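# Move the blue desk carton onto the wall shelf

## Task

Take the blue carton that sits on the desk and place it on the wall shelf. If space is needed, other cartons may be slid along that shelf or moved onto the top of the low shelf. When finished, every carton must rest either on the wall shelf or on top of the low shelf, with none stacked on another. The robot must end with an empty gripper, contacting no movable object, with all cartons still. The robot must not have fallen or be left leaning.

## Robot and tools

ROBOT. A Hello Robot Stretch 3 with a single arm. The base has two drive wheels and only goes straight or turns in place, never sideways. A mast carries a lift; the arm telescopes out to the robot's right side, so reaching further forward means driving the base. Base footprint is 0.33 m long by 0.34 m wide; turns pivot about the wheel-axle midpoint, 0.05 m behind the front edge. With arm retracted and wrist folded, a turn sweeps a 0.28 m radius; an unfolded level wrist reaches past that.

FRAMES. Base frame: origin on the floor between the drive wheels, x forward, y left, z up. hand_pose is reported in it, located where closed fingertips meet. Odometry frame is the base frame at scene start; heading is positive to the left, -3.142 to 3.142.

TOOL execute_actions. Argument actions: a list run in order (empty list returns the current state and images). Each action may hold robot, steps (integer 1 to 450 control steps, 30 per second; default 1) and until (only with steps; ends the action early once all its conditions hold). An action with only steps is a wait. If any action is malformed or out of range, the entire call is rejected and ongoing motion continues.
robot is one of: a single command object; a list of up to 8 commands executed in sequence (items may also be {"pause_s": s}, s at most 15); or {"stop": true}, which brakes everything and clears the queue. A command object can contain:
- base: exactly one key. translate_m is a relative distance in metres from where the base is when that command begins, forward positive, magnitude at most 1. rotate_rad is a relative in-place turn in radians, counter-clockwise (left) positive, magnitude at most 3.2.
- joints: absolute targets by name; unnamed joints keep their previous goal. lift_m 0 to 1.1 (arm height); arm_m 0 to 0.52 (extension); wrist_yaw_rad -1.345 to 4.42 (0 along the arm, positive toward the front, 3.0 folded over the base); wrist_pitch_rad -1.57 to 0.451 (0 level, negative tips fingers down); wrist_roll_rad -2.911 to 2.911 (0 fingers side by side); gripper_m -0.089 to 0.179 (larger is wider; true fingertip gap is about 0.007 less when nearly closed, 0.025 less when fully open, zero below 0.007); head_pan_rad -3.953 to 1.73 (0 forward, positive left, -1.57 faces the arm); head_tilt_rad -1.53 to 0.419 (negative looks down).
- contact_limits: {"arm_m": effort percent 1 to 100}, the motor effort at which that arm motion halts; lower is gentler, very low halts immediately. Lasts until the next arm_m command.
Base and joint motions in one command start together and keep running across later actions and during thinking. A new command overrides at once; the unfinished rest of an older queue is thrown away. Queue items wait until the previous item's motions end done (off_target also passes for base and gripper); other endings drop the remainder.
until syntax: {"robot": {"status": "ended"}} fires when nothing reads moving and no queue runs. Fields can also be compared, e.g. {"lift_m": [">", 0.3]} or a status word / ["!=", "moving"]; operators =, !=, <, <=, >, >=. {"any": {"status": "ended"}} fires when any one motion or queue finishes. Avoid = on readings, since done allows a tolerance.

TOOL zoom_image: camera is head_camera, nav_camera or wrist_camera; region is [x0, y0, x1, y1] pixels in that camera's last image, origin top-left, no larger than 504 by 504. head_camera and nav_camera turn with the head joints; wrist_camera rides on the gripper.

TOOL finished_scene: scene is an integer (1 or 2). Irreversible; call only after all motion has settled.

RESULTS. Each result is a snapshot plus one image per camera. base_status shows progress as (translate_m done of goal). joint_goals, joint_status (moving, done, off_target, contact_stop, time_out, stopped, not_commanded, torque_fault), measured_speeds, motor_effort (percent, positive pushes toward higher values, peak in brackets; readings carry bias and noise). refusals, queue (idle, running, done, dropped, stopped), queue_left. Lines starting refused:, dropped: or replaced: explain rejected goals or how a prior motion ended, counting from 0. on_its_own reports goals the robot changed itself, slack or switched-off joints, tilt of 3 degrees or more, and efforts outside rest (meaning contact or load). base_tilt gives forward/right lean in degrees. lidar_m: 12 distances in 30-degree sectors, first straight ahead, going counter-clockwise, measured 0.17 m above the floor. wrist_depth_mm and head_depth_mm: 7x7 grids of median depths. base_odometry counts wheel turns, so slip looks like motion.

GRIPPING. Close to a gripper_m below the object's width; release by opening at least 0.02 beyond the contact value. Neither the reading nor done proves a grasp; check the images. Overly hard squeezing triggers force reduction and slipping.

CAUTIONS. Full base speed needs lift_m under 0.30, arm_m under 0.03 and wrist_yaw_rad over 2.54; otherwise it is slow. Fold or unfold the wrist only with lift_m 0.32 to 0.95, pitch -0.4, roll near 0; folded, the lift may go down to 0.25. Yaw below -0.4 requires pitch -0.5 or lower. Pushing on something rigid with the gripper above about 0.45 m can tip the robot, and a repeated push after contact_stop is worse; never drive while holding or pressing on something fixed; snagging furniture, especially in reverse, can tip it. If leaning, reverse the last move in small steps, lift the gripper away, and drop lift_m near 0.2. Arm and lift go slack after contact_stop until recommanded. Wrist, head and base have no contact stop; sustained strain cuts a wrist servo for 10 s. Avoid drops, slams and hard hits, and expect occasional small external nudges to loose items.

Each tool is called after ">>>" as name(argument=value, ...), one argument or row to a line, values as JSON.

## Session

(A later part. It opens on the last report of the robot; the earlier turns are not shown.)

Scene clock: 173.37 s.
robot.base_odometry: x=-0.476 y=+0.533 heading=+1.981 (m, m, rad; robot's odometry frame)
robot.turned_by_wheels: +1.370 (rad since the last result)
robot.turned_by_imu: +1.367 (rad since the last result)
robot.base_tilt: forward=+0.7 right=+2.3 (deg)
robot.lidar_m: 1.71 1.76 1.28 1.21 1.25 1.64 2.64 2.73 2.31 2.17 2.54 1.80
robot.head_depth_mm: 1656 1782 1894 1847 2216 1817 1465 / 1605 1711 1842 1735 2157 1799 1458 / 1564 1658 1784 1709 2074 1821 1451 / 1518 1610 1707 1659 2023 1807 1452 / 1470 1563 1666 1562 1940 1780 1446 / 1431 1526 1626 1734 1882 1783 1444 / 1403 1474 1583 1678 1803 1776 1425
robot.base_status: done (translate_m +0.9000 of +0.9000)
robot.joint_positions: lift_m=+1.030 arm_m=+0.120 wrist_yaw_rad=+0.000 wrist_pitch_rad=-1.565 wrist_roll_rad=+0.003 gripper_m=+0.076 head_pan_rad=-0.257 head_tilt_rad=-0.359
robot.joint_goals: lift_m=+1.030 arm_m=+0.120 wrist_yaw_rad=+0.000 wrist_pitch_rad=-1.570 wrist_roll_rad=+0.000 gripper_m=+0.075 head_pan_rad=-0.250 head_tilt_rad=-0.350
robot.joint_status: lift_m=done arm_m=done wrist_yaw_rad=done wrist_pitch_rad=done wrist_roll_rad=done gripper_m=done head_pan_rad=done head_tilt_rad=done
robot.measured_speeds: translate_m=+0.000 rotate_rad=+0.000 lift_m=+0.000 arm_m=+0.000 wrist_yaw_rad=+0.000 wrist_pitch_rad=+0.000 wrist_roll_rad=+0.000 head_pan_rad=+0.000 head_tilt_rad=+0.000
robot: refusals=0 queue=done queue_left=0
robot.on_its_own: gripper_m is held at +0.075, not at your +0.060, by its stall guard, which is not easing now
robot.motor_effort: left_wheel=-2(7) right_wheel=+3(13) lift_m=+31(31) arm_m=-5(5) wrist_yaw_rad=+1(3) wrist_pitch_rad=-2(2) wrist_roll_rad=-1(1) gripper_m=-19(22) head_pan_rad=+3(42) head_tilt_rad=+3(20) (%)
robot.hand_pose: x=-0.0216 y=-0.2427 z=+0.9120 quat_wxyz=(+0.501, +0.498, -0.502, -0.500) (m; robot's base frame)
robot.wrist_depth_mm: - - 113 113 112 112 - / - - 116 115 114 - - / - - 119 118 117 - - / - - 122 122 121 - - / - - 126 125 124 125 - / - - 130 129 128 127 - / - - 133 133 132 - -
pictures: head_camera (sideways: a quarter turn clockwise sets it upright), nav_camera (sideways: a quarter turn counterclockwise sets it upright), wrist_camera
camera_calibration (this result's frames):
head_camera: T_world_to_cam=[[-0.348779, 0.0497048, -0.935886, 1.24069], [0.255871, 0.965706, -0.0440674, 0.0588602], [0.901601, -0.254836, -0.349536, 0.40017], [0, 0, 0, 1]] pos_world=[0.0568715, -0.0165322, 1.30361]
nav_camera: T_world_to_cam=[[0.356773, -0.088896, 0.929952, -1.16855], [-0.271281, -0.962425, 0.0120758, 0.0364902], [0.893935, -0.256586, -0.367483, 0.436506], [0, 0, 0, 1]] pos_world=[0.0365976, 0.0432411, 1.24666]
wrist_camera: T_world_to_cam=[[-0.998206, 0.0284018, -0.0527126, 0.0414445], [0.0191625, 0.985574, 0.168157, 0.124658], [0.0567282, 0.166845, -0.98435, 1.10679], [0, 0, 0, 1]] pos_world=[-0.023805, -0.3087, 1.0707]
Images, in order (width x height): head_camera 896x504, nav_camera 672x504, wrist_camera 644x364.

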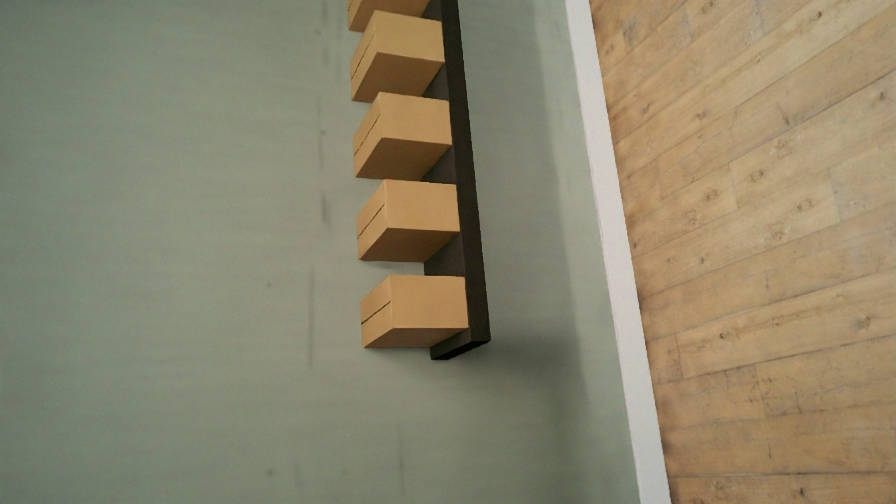

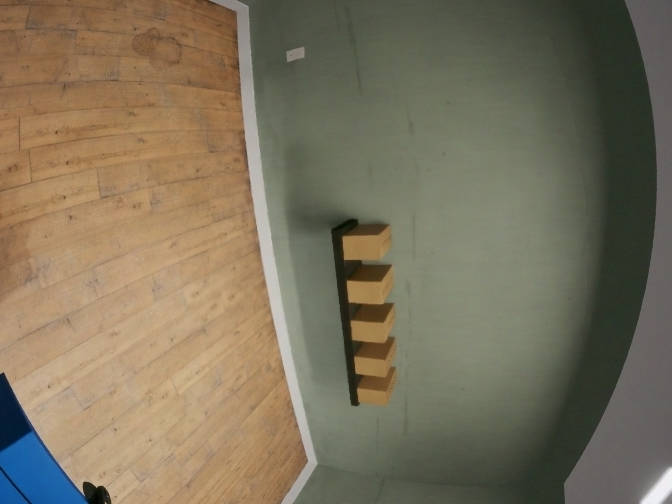

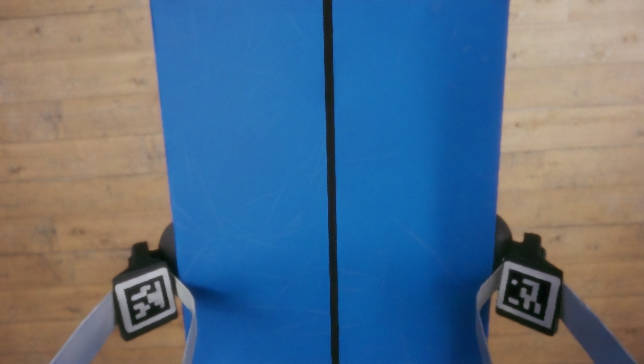

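>>> execute_actions(
  actions=[
    {"robot": [{"base": {"rotate_rad": -0.131}}, {"base": {"translate_m": 1.0}, "joints": {"arm_m": 0.20, "lift_m": 0.985, "head_pan_rad": -1.8, "head_tilt_rad": -0.65}}, {"base": {"rotate_rad": 1.739}}], "steps": 450, "until": {"robot": {"status": "ended"}}},
    {"steps": 200, "until": {"robot": {"status": "ended"}}},
  ],
)

Scene clock: 259.10 s.
robot.base_odometry: x=-0.752 y=+1.494 heading=-2.694 (m, m, rad; robot's odometry frame)
robot.turned_by_wheels: +1.608 (rad since the last result)
robot.turned_by_imu: +1.605 (rad since the last result)
robot.base_tilt: forward=+0.7 right=+2.3 (deg)
robot.lidar_m: 1.39 1.44 1.94 3.66 3.15 2.32 2.39 1.05 0.76 0.72 0.75 1.01
robot.head_depth_mm: 655 728 - - 774 1362 1223 / 640 701 - 897 796 1348 1226 / 627 - - 716 678 1321 1203 / 611 - - 709 637 422 379 / 600 - - - 474 420 370 / 587 633 - - 483 419 362 / 574 638 712 810 937 1146 1197
robot.base_status: done (rotate_rad +1.7389 of +1.7390)
robot.joint_positions: lift_m=+0.985 arm_m=+0.200 wrist_yaw_rad=+0.000 wrist_pitch_rad=-1.565 wrist_roll_rad=+0.003 gripper_m=+0.076 head_pan_rad=-1.793 head_tilt_rad=-0.642
robot.joint_goals: lift_m=+0.985 arm_m=+0.200 wrist_yaw_rad=+0.000 wrist_pitch_rad=-1.570 wrist_roll_rad=+0.000 gripper_m=+0.075 head_pan_rad=-1.800 head_tilt_rad=-0.650
robot.joint_status: lift_m=done arm_m=done wrist_yaw_rad=done wrist_pitch_rad=done wrist_roll_rad=done gripper_m=done head_pan_rad=done head_tilt_rad=done
robot.measured_speeds: translate_m=+0.000 rotate_rad=+0.000 lift_m=+0.000 arm_m=+0.000 wrist_yaw_rad=+0.000 wrist_pitch_rad=+0.000 wrist_roll_rad=+0.000 head_pan_rad=+0.000 head_tilt_rad=+0.000
robot: refusals=0 queue=done queue_left=0
robot.on_its_own: gripper_m is held at +0.075, not at your +0.060, by its stall guard, which is not easing now
robot.motor_effort: left_wheel=-2(5) right_wheel=+3(9) lift_m=+18(33) arm_m=+6(7) wrist_yaw_rad=+1(1) wrist_pitch_rad=-3(2) wrist_roll_rad=-1(1) gripper_m=-20(19) head_pan_rad=-3(42) head_tilt_rad=-3(17) (%)
robot.hand_pose: x=-0.0216 y=-0.3220 z=+0.8676 quat_wxyz=(+0.501, +0.498, -0.502, -0.500) (m; robot's base frame)
robot.wrist_depth_mm: - 958 113 112 112 112 332 / - - 116 115 114 976 994 / - - 119 118 117 - - / - - 122 122 120 - - / - - 126 125 124 125 - / - - 130 129 128 127 - / - - 133 132 131 - -
pictures: head_camera (sideways: a quarter turn clockwise sets it upright), nav_camera (sideways: a quarter turn counterclockwise sets it upright), wrist_camera
camera_calibration (this result's frames):
head_camera: T_world_to_cam=[[0.0920964, 0.591549, -0.800992, 1.06206], [0.976733, -0.21013, -0.0428823, 0.0529039], [-0.193679, -0.778406, -0.597137, 0.729025], [0, 0, 0, 1]] pos_world=[-0.00828784, -0.0496659, 1.2883]
nav_camera: T_world_to_cam=[[-0.130466, -0.598596, 0.790355, -0.983519], [-0.972157, 0.233745, 0.0165555, 0.0349387], [-0.194651, -0.766189, -0.612425, 0.761853], [0, 0, 0, 1]] pos_world=[0.0539454, -0.0131735, 1.24333]
wrist_camera: T_world_to_cam=[[-0.998206, 0.0283847, -0.0527119, 0.0413529], [0.0191445, 0.985571, 0.168178, 0.2102], [0.056725, 0.166868, -0.984346, 1.07639], [0, 0, 0, 1]] pos_world=[-0.0238038, -0.387955, 1.02637]
Images, in order (width x height): head_camera 896x504, nav_camera 672x504, wrist_camera 644x364.

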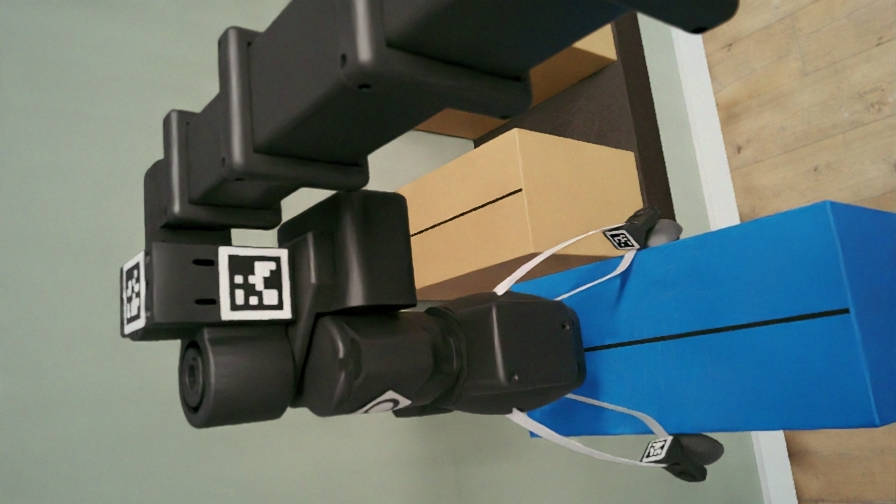

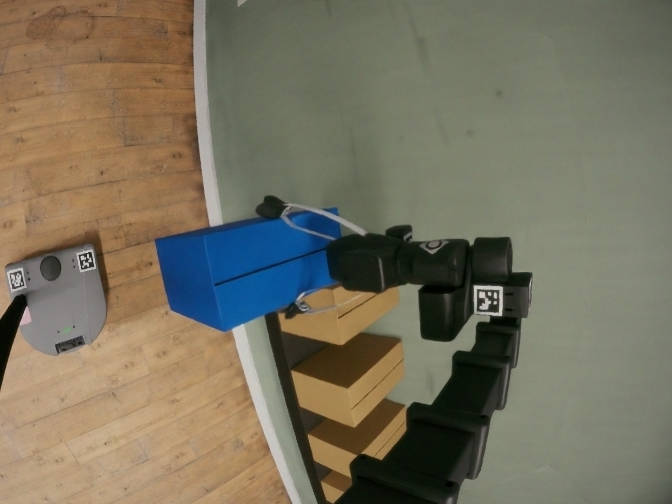

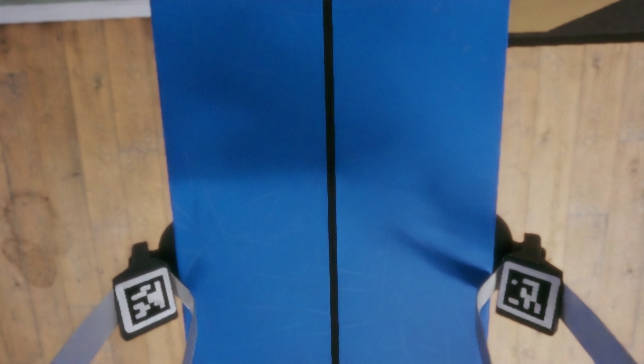

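>>> zoom_image(
  camera="head_camera",
  region=[390, 100, 700, 340],
)

Region (390, 100, 700, 340) of head_camera's 896x504 image, scaled by 1.626, with more detail than that image has; it fills the top 390 rows of this view, and the rest is white.

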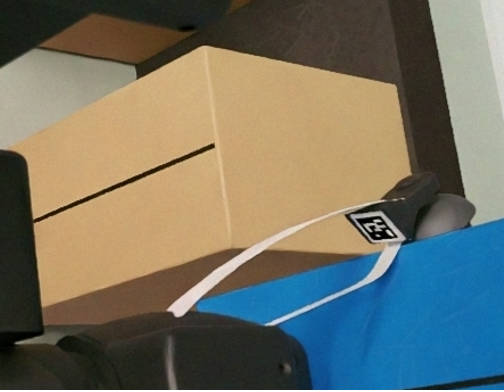

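>>> execute_actions(
  actions=[
    {"robot": {"joints": {"arm_m": 0.465, "head_tilt_rad": -0.6}}, "steps": 300, "until": {"robot": {"status": "ended"}}},
  ],
)

Scene clock: 280.50 s.
robot.base_odometry: x=-0.752 y=+1.494 heading=-2.694 (m, m, rad; robot's odometry frame)
robot.turned_by_wheels: +0.000 (rad since the last result)
robot.turned_by_imu: +0.000 (rad since the last result)
robot.base_tilt: forward=+0.7 right=+2.3 (deg)
robot.lidar_m: 1.39 1.44 1.94 3.67 3.15 2.31 2.39 1.05 0.75 0.72 0.75 1.01
robot.head_depth_mm: 652 728 - - - 1336 1256 / 635 706 - - 808 1306 1240 / 621 666 - 751 657 1254 1243 / 603 - 761 748 659 744 1231 / 585 - 740 649 592 1148 1232 / 578 - - 643 574 1101 1210 / 571 630 700 781 907 1055 1186
robot.base_status: done (rotate_rad +1.7389 of +1.7390)
robot.joint_positions: lift_m=+0.985 arm_m=+0.465 wrist_yaw_rad=+0.000 wrist_pitch_rad=-1.565 wrist_roll_rad=+0.003 gripper_m=+0.076 head_pan_rad=-1.793 head_tilt_rad=-0.606
robot.joint_goals: lift_m=+0.985 arm_m=+0.465 wrist_yaw_rad=+0.000 wrist_pitch_rad=-1.570 wrist_roll_rad=+0.000 gripper_m=+0.075 head_pan_rad=-1.800 head_tilt_rad=-0.600
robot.joint_status: lift_m=done arm_m=done wrist_yaw_rad=done wrist_pitch_rad=done wrist_roll_rad=done gripper_m=done head_pan_rad=done head_tilt_rad=done
robot.measured_speeds: translate_m=+0.000 rotate_rad=+0.000 lift_m=+0.000 arm_m=+0.000 wrist_yaw_rad=+0.000 wrist_pitch_rad=+0.000 wrist_roll_rad=+0.000 head_pan_rad=+0.000 head_tilt_rad=+0.000
robot: refusals=0 queue=done queue_left=0
robot.on_its_own: gripper_m is held at +0.075, not at your +0.060, by its stall guard, which is not easing now
robot.motor_effort: left_wheel=-2(2) right_wheel=+3(3) lift_m=+18(18) arm_m=+5(6) wrist_yaw_rad=+1(1) wrist_pitch_rad=-2(2) wrist_roll_rad=-1(1) gripper_m=-19(20) head_pan_rad=-3(2) head_tilt_rad=+2(5) (%)
robot.hand_pose: x=-0.0216 y=-0.5869 z=+0.8676 quat_wxyz=(+0.501, +0.498, -0.502, -0.500) (m; robot's base frame)
robot.wrist_depth_mm: 226 209 113 112 111 112 162 / 447 392 116 115 114 166 166 / - - 119 119 117 170 171 / - - 123 122 120 174 176 / - - 126 125 124 125 180 / - - 129 128 127 127 185 / - - 133 133 132 193 190
pictures: head_camera (sideways: a quarter turn clockwise sets it upright), nav_camera (sideways: a quarter turn counterclockwise sets it upright), wrist_camera
camera_calibration (this result's frames):
head_camera: T_world_to_cam=[[0.0856893, 0.563034, -0.821979, 1.08946], [0.976377, -0.211705, -0.0432272, 0.0533572], [-0.198355, -0.798858, -0.567874, 0.690985], [0, 0, 0, 1]] pos_world=[-0.00839135, -0.0501088, 1.29021]
nav_camera: T_world_to_cam=[[-0.124142, -0.570443, 0.811901, -1.01165], [-0.972013, 0.23438, 0.0160518, 0.0355928], [-0.19945, -0.787185, -0.583574, 0.72435], [0, 0, 0, 1]] pos_world=[0.0534801, -0.0152309, 1.2435]
wrist_camera: T_world_to_cam=[[-0.998206, 0.0283846, -0.0527119, 0.0488741], [0.0191443, 0.985571, 0.168178, 0.471353], [0.056725, 0.166868, -0.984346, 1.12061], [0, 0, 0, 1]] pos_world=[-0.0238038, -0.652932, 1.02637]
Images, in order (width x height): head_camera 896x504, nav_camera 672x504, wrist_camera 644x364.

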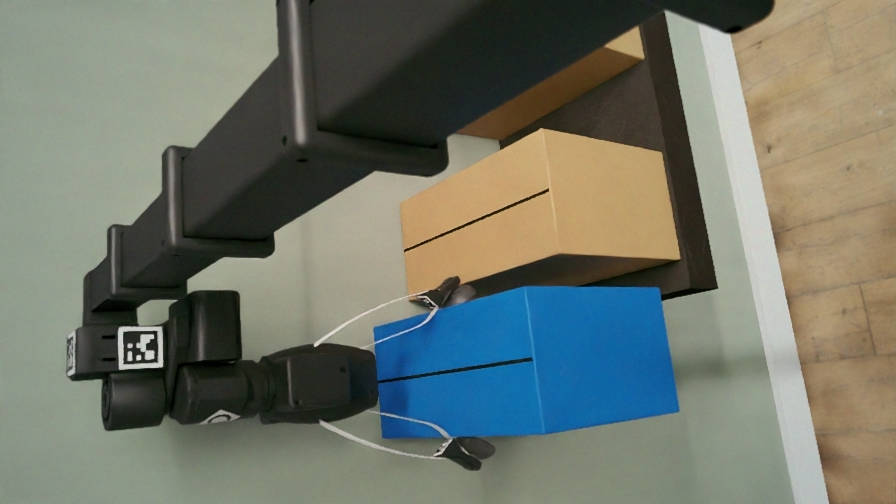

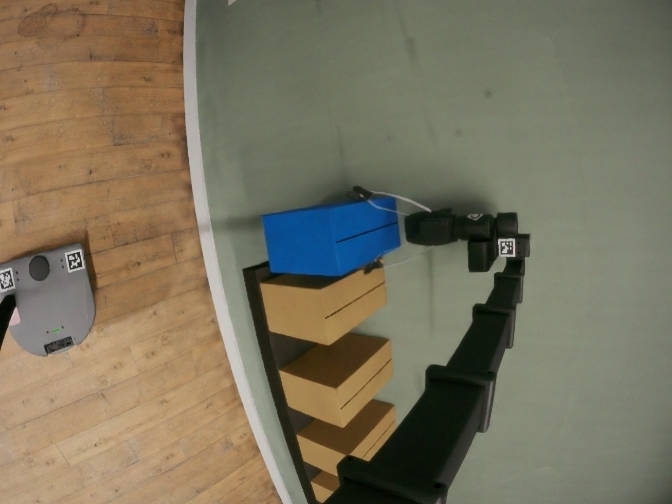

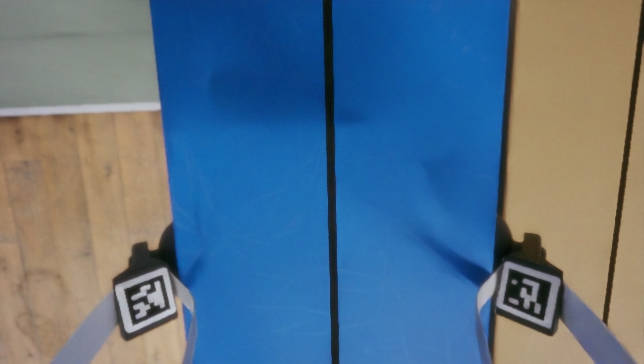

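>>> zoom_image(
  camera="head_camera",
  region=[500, 110, 760, 440],
)

Region (500, 110, 760, 440) of head_camera's 896x504 image, scaled by 1.527, with more detail than that image has; it fills the left 397 columns of this view, and the rest is white.

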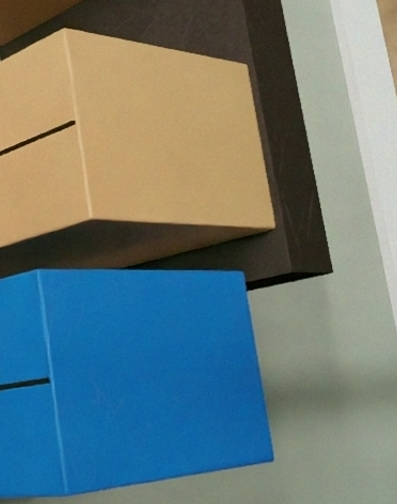

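>>> execute_actions(
  actions=[
    {"robot": [{"base": {"translate_m": -0.182}, "joints": {"arm_m": 0.472, "gripper_m": 0.02}}], "steps": 300, "until": {"robot": {"status": "ended"}}},
  ],
)

Scene clock: 321.07 s.
robot.base_odometry: x=-0.588 y=+1.573 heading=-2.694 (m, m, rad; robot's odometry frame)
robot.turned_by_wheels: +0.000 (rad since the last result)
robot.turned_by_imu: +0.001 (rad since the last result)
robot.base_tilt: forward=+0.5 right=+2.2 (deg)
robot.lidar_m: 1.57 1.63 2.19 3.62 3.02 2.16 2.20 1.05 0.76 0.73 0.75 1.01
robot.head_depth_mm: 655 734 - - - 1345 1247 / 640 704 - - 684 1319 1244 / 627 668 - 727 657 1250 1247 / 606 - 765 748 641 744 1235 / 587 686 745 649 603 728 1234 / 577 - 747 642 583 708 1208 / 575 633 700 787 863 983 1194
robot.base_status: done (translate_m -0.1820 of -0.1820)
robot.joint_positions: lift_m=+0.985 arm_m=+0.472 wrist_yaw_rad=+0.000 wrist_pitch_rad=-1.565 wrist_roll_rad=+0.003 gripper_m=+0.032 head_pan_rad=-1.793 head_tilt_rad=-0.606
robot.joint_goals: lift_m=+0.985 arm_m=+0.472 wrist_yaw_rad=+0.000 wrist_pitch_rad=-1.570 wrist_roll_rad=+0.000 gripper_m=+0.031 head_pan_rad=-1.800 head_tilt_rad=-0.600
robot.joint_status: lift_m=done arm_m=done wrist_yaw_rad=done wrist_pitch_rad=done wrist_roll_rad=done gripper_m=done head_pan_rad=done head_tilt_rad=done
robot.measured_speeds: translate_m=+0.000 rotate_rad=+0.000 lift_m=+0.000 arm_m=+0.000 wrist_yaw_rad=+0.000 wrist_pitch_rad=+0.000 wrist_roll_rad=+0.000 head_pan_rad=+0.000 head_tilt_rad=+0.000
robot: refusals=0 queue=done queue_left=0
robot.on_its_own: gripper_m is held at +0.031, not at your +0.020, by its stall guard, which is still easing
robot.motor_effort: left_wheel=-2(5) right_wheel=+2(5) lift_m=+18(18) arm_m=+6(5) wrist_yaw_rad=+1(0) wrist_pitch_rad=-2(2) wrist_roll_rad=-1(1) gripper_m=-31(98) head_pan_rad=-2(2) head_tilt_rad=+3(2) (%)
robot.hand_pose: x=-0.0216 y=-0.5939 z=+0.8676 quat_wxyz=(+0.501, +0.498, -0.502, -0.500) (m; robot's base frame)
robot.wrist_depth_mm: 219 201 113 112 112 112 162 / 429 371 116 115 115 165 166 / - - 119 118 118 170 170 / - - 123 121 121 174 175 / - - 126 125 124 125 180 / - - 129 129 128 127 185 / - - 133 132 132 191 190
pictures: head_camera (sideways: a quarter turn clockwise sets it upright), nav_camera (sideways: a quarter turn counterclockwise sets it upright), wrist_camera
camera_calibration (this result's frames):
head_camera: T_world_to_cam=[[0.0856892, 0.563034, -0.821979, 1.08946], [0.976377, -0.211705, -0.0432272, 0.0533572], [-0.198355, -0.798858, -0.567874, 0.690984], [0, 0, 0, 1]] pos_world=[-0.00839135, -0.0501088, 1.29021]
nav_camera: T_world_to_cam=[[-0.124142, -0.570443, 0.811901, -1.01165], [-0.972013, 0.234379, 0.0160518, 0.0355928], [-0.19945, -0.787185, -0.583574, 0.724349], [0, 0, 0, 1]] pos_world=[0.0534801, -0.0152309, 1.2435]
wrist_camera: T_world_to_cam=[[-0.998212, 0.0281876, -0.0527109, 0.0489548], [0.01895, 0.985574, 0.168179, 0.478248], [0.0566911, 0.166879, -0.984346, 1.12178], [0, 0, 0, 1]] pos_world=[-0.0237906, -0.659931, 1.02637]
Images, in order (width x height): head_camera 896x504, nav_camera 672x504, wrist_camera 644x364.

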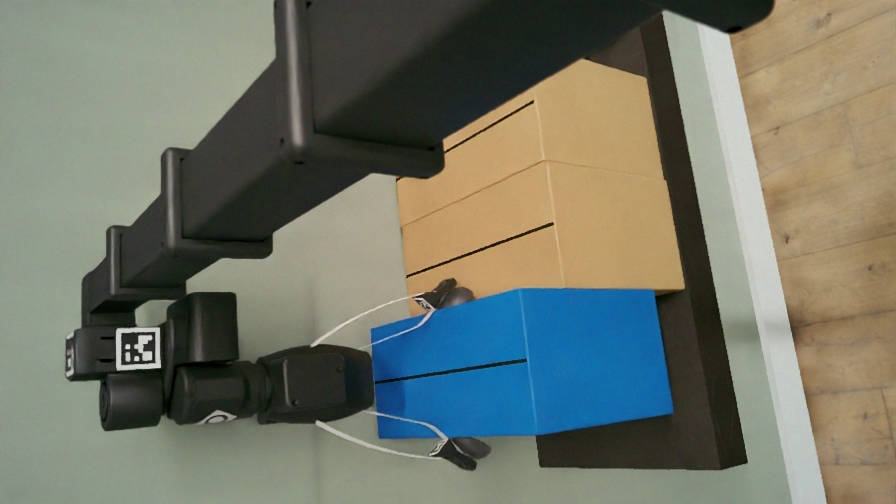

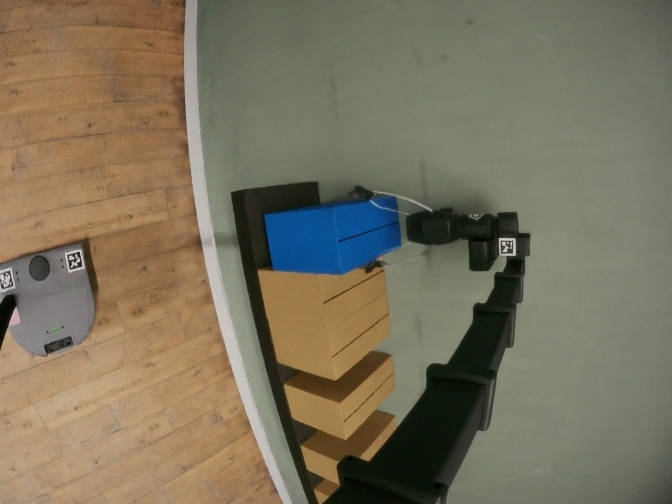

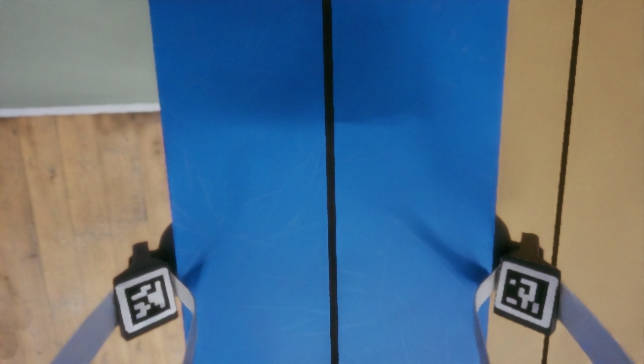

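>>> zoom_image(
  camera="head_camera",
  region=[490, 150, 780, 490],
)

Region (490, 150, 780, 490) of head_camera's 896x504 image, scaled by 1.482, with more detail than that image has; it fills the left 430 columns of this view, and the rest is white.

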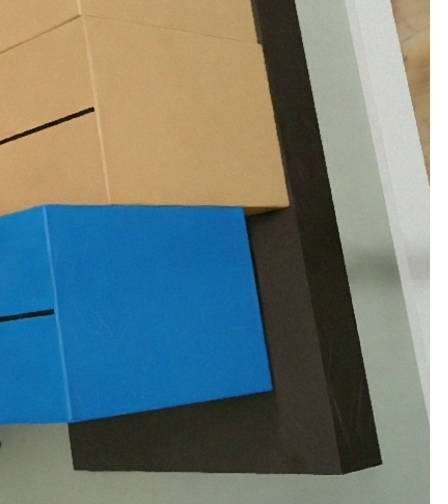

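>>> execute_actions(
  actions=[
    {"robot": [{"base": {"translate_m": 0.05}, "joints": {"arm_m": 0.475}}, {"joints": {"lift_m": 0.933}}], "steps": 300, "until": {"robot": {"status": "ended"}}},
  ],
)

Scene clock: 344.93 s.
robot.base_odometry: x=-0.633 y=+1.551 heading=-2.694 (m, m, rad; robot's odometry frame)
robot.turned_by_wheels: +0.000 (rad since the last result)
robot.turned_by_imu: +0.000 (rad since the last result)
robot.base_tilt: forward=+0.6 right=+2.4 (deg)
robot.lidar_m: 1.52 1.57 2.12 3.68 3.05 2.21 2.26 1.05 0.76 0.73 0.75 1.01
robot.head_depth_mm: 654 730 829 827 - - - / 638 715 795 - - 1326 1250 / 624 692 - - 657 1251 1234 / 610 660 769 774 712 750 1237 / 598 - 754 762 626 714 1227 / 585 627 - 708 618 709 1214 / 573 632 701 788 910 1068 1189
robot.base_status: done (translate_m +0.0500 of +0.0500)
robot.joint_positions: lift_m=+0.933 arm_m=+0.475 wrist_yaw_rad=+0.000 wrist_pitch_rad=-1.565 wrist_roll_rad=+0.003 gripper_m=+0.075 head_pan_rad=-1.793 head_tilt_rad=-0.606
robot.joint_goals: lift_m=+0.933 arm_m=+0.475 wrist_yaw_rad=+0.000 wrist_pitch_rad=-1.570 wrist_roll_rad=+0.000 gripper_m=+0.075 head_pan_rad=-1.800 head_tilt_rad=-0.600
robot.joint_status: lift_m=done arm_m=done wrist_yaw_rad=done wrist_pitch_rad=done wrist_roll_rad=done gripper_m=done head_pan_rad=done head_tilt_rad=done
robot.measured_speeds: translate_m=+0.000 rotate_rad=+0.000 lift_m=+0.000 arm_m=+0.000 wrist_yaw_rad=+0.000 wrist_pitch_rad=+0.000 wrist_roll_rad=+0.000 head_pan_rad=+0.000 head_tilt_rad=+0.000
robot: refusals=0 queue=done queue_left=0
robot.on_its_own: gripper_m is held at +0.075, not at your +0.020, by its stall guard, which is not easing now
robot.motor_effort: left_wheel=-2(4) right_wheel=+3(11) lift_m=+18(19) arm_m=+5(6) wrist_yaw_rad=+1(1) wrist_pitch_rad=-2(2) wrist_roll_rad=+0(1) gripper_m=-19(33) head_pan_rad=-3(3) head_tilt_rad=+2(2) (%)
robot.hand_pose: x=-0.0216 y=-0.5969 z=+0.8156 quat_wxyz=(+0.501, +0.498, -0.502, -0.500) (m; robot's base frame)
robot.wrist_depth_mm: 205 188 113 113 111 112 136 / 403 348 116 115 115 171 137 / - 985 119 118 118 172 138 / - - 123 122 121 173 139 / - - 126 125 124 125 139 / - - 130 129 128 128 133 / - - 134 133 131 200 135
pictures: head_camera (sideways: a quarter turn clockwise sets it upright), nav_camera (sideways: a quarter turn counterclockwise sets it upright), wrist_camera
camera_calibration (this result's frames):
head_camera: T_world_to_cam=[[0.0856893, 0.563034, -0.82198, 1.08946], [0.976377, -0.211705, -0.0432272, 0.0533572], [-0.198355, -0.798858, -0.567874, 0.690984], [0, 0, 0, 1]] pos_world=[-0.00839136, -0.0501088, 1.29021]
nav_camera: T_world_to_cam=[[-0.124142, -0.570443, 0.811901, -1.01165], [-0.972013, 0.23438, 0.0160518, 0.0355928], [-0.19945, -0.787186, -0.583574, 0.724349], [0, 0, 0, 1]] pos_world=[0.0534801, -0.0152309, 1.2435]
wrist_camera: T_world_to_cam=[[-0.998212, 0.0281889, -0.0527109, 0.0462991], [0.0189513, 0.985574, 0.168178, 0.489953], [0.0566913, 0.166879, -0.984346, 1.07109], [0, 0, 0, 1]] pos_world=[-0.0237907, -0.662933, 0.974368]
Images, in order (width x height): head_camera 896x504, nav_camera 672x504, wrist_camera 644x364.

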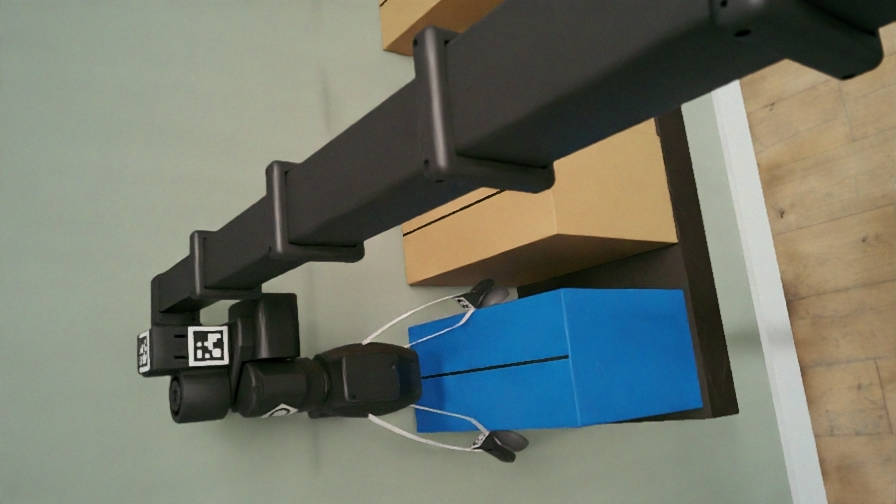

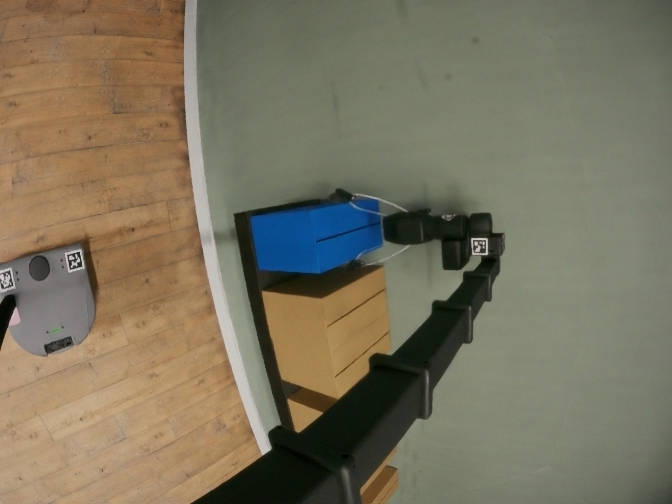

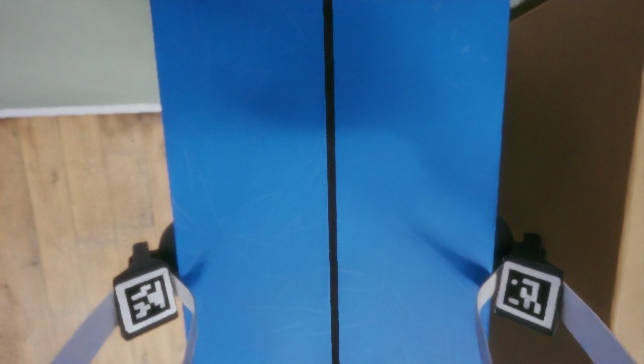

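>>> zoom_image(
  camera="head_camera",
  region=[540, 220, 760, 440],
)

Region (540, 220, 760, 440) of head_camera's 896x504 image, scaled by 2.291, with more detail than that image has.

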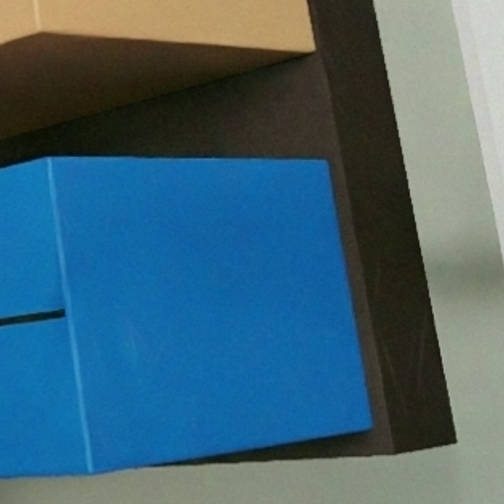

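>>> execute_actions(
  actions=[
    {"robot": [{"joints": {"lift_m": 0.929}}, {"joints": {"gripper_m": 0.16}}, {"joints": {"lift_m": 0.997}}], "steps": 300, "until": {"robot": {"status": "ended"}}},
  ],
)

Scene clock: 353.73 s.
robot.base_odometry: x=-0.633 y=+1.551 heading=-2.694 (m, m, rad; robot's odometry frame)
robot.turned_by_wheels: +0.000 (rad since the last result)
robot.turned_by_imu: +0.000 (rad since the last result)
robot.base_tilt: forward=+0.6 right=+2.3 (deg)
robot.lidar_m: 1.53 1.57 2.12 3.67 3.05 2.19 2.25 1.05 0.76 0.73 0.75 1.01
robot.head_depth_mm: 654 726 - - 728 1352 1246 / 637 695 - 706 678 1315 1245 / 624 - 798 750 655 1265 1239 / 601 684 760 777 712 751 1239 / 583 685 745 767 630 710 1230 / 576 - 748 737 618 707 1213 / 574 631 702 793 911 1064 1192
robot.base_status: done (translate_m +0.0500 of +0.0500)
robot.joint_positions: lift_m=+0.997 arm_m=+0.475 wrist_yaw_rad=+0.000 wrist_pitch_rad=-1.565 wrist_roll_rad=+0.003 gripper_m=+0.160 head_pan_rad=-1.793 head_tilt_rad=-0.606
robot.joint_goals: lift_m=+0.997 arm_m=+0.475 wrist_yaw_rad=+0.000 wrist_pitch_rad=-1.570 wrist_roll_rad=+0.000 gripper_m=+0.160 head_pan_rad=-1.800 head_tilt_rad=-0.600
robot.joint_status: lift_m=done arm_m=done wrist_yaw_rad=done wrist_pitch_rad=done wrist_roll_rad=done gripper_m=done head_pan_rad=done head_tilt_rad=done
robot.measured_speeds: translate_m=+0.000 rotate_rad=+0.000 lift_m=+0.000 arm_m=+0.000 wrist_yaw_rad=+0.000 wrist_pitch_rad=+0.000 wrist_roll_rad=+0.000 head_pan_rad=+0.000 head_tilt_rad=+0.000
robot: refusals=0 queue=done queue_left=0
robot.motor_effort: left_wheel=-2(2) right_wheel=+4(4) lift_m=+31(34) arm_m=+6(6) wrist_yaw_rad=+1(1) wrist_pitch_rad=-2(2) wrist_roll_rad=-1(1) gripper_m=-1(86) head_pan_rad=-3(1) head_tilt_rad=+2(2) (%)
robot.hand_pose: x=-0.0216 y=-0.5969 z=+0.8790 quat_wxyz=(+0.501, +0.498, -0.502, -0.500) (m; robot's base frame)
robot.wrist_depth_mm: 205 210 178 177 176 196 173 / 402 422 183 180 180 210 177 / - - 187 186 185 211 182 / - - 194 190 190 213 188 / - - - 196 195 243 193 / - - - 201 200 254 196 / - - - 208 207 234 205
pictures: head_camera (sideways: a quarter turn clockwise sets it upright), nav_camera (sideways: a quarter turn counterclockwise sets it upright), wrist_camera
camera_calibration (this result's frames):
head_camera: T_world_to_cam=[[0.0856893, 0.563034, -0.821979, 1.08946], [0.976377, -0.211705, -0.0432272, 0.0533572], [-0.198355, -0.798858, -0.567874, 0.690984], [0, 0, 0, 1]] pos_world=[-0.00839135, -0.0501088, 1.29021]
nav_camera: T_world_to_cam=[[-0.124142, -0.570443, 0.811901, -1.01165], [-0.972013, 0.23438, 0.0160518, 0.0355928], [-0.19945, -0.787185, -0.583574, 0.724349], [0, 0, 0, 1]] pos_world=[0.0534801, -0.0152309, 1.2435]
wrist_camera: T_world_to_cam=[[-0.998212, 0.0281952, -0.0527071, 0.0496383], [0.0189503, 0.985551, 0.168314, 0.479131], [0.0566912, 0.167015, -0.984323, 1.13352], [0, 0, 0, 1]] pos_world=[-0.0237906, -0.662922, 1.03772]
Images, in order (width x height): head_camera 896x504, nav_camera 672x504, wrist_camera 644x364.

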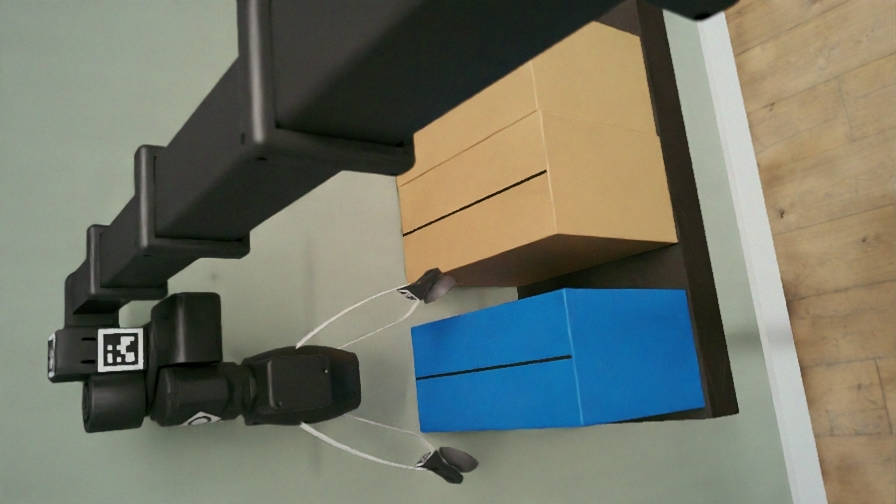

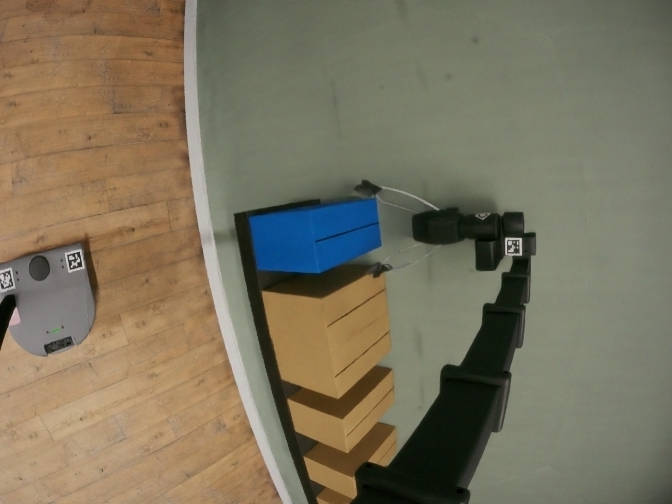

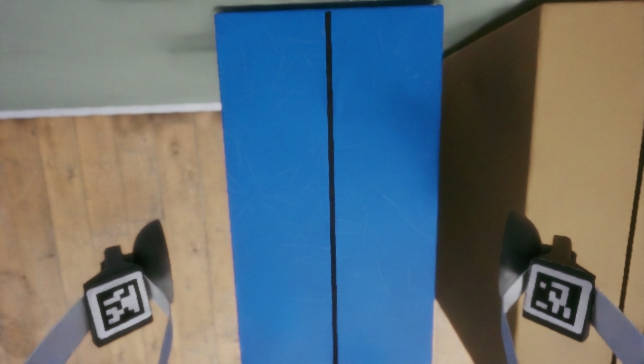

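>>> finished_scene(
  scene=2,
)

The scene is finished: the task was done.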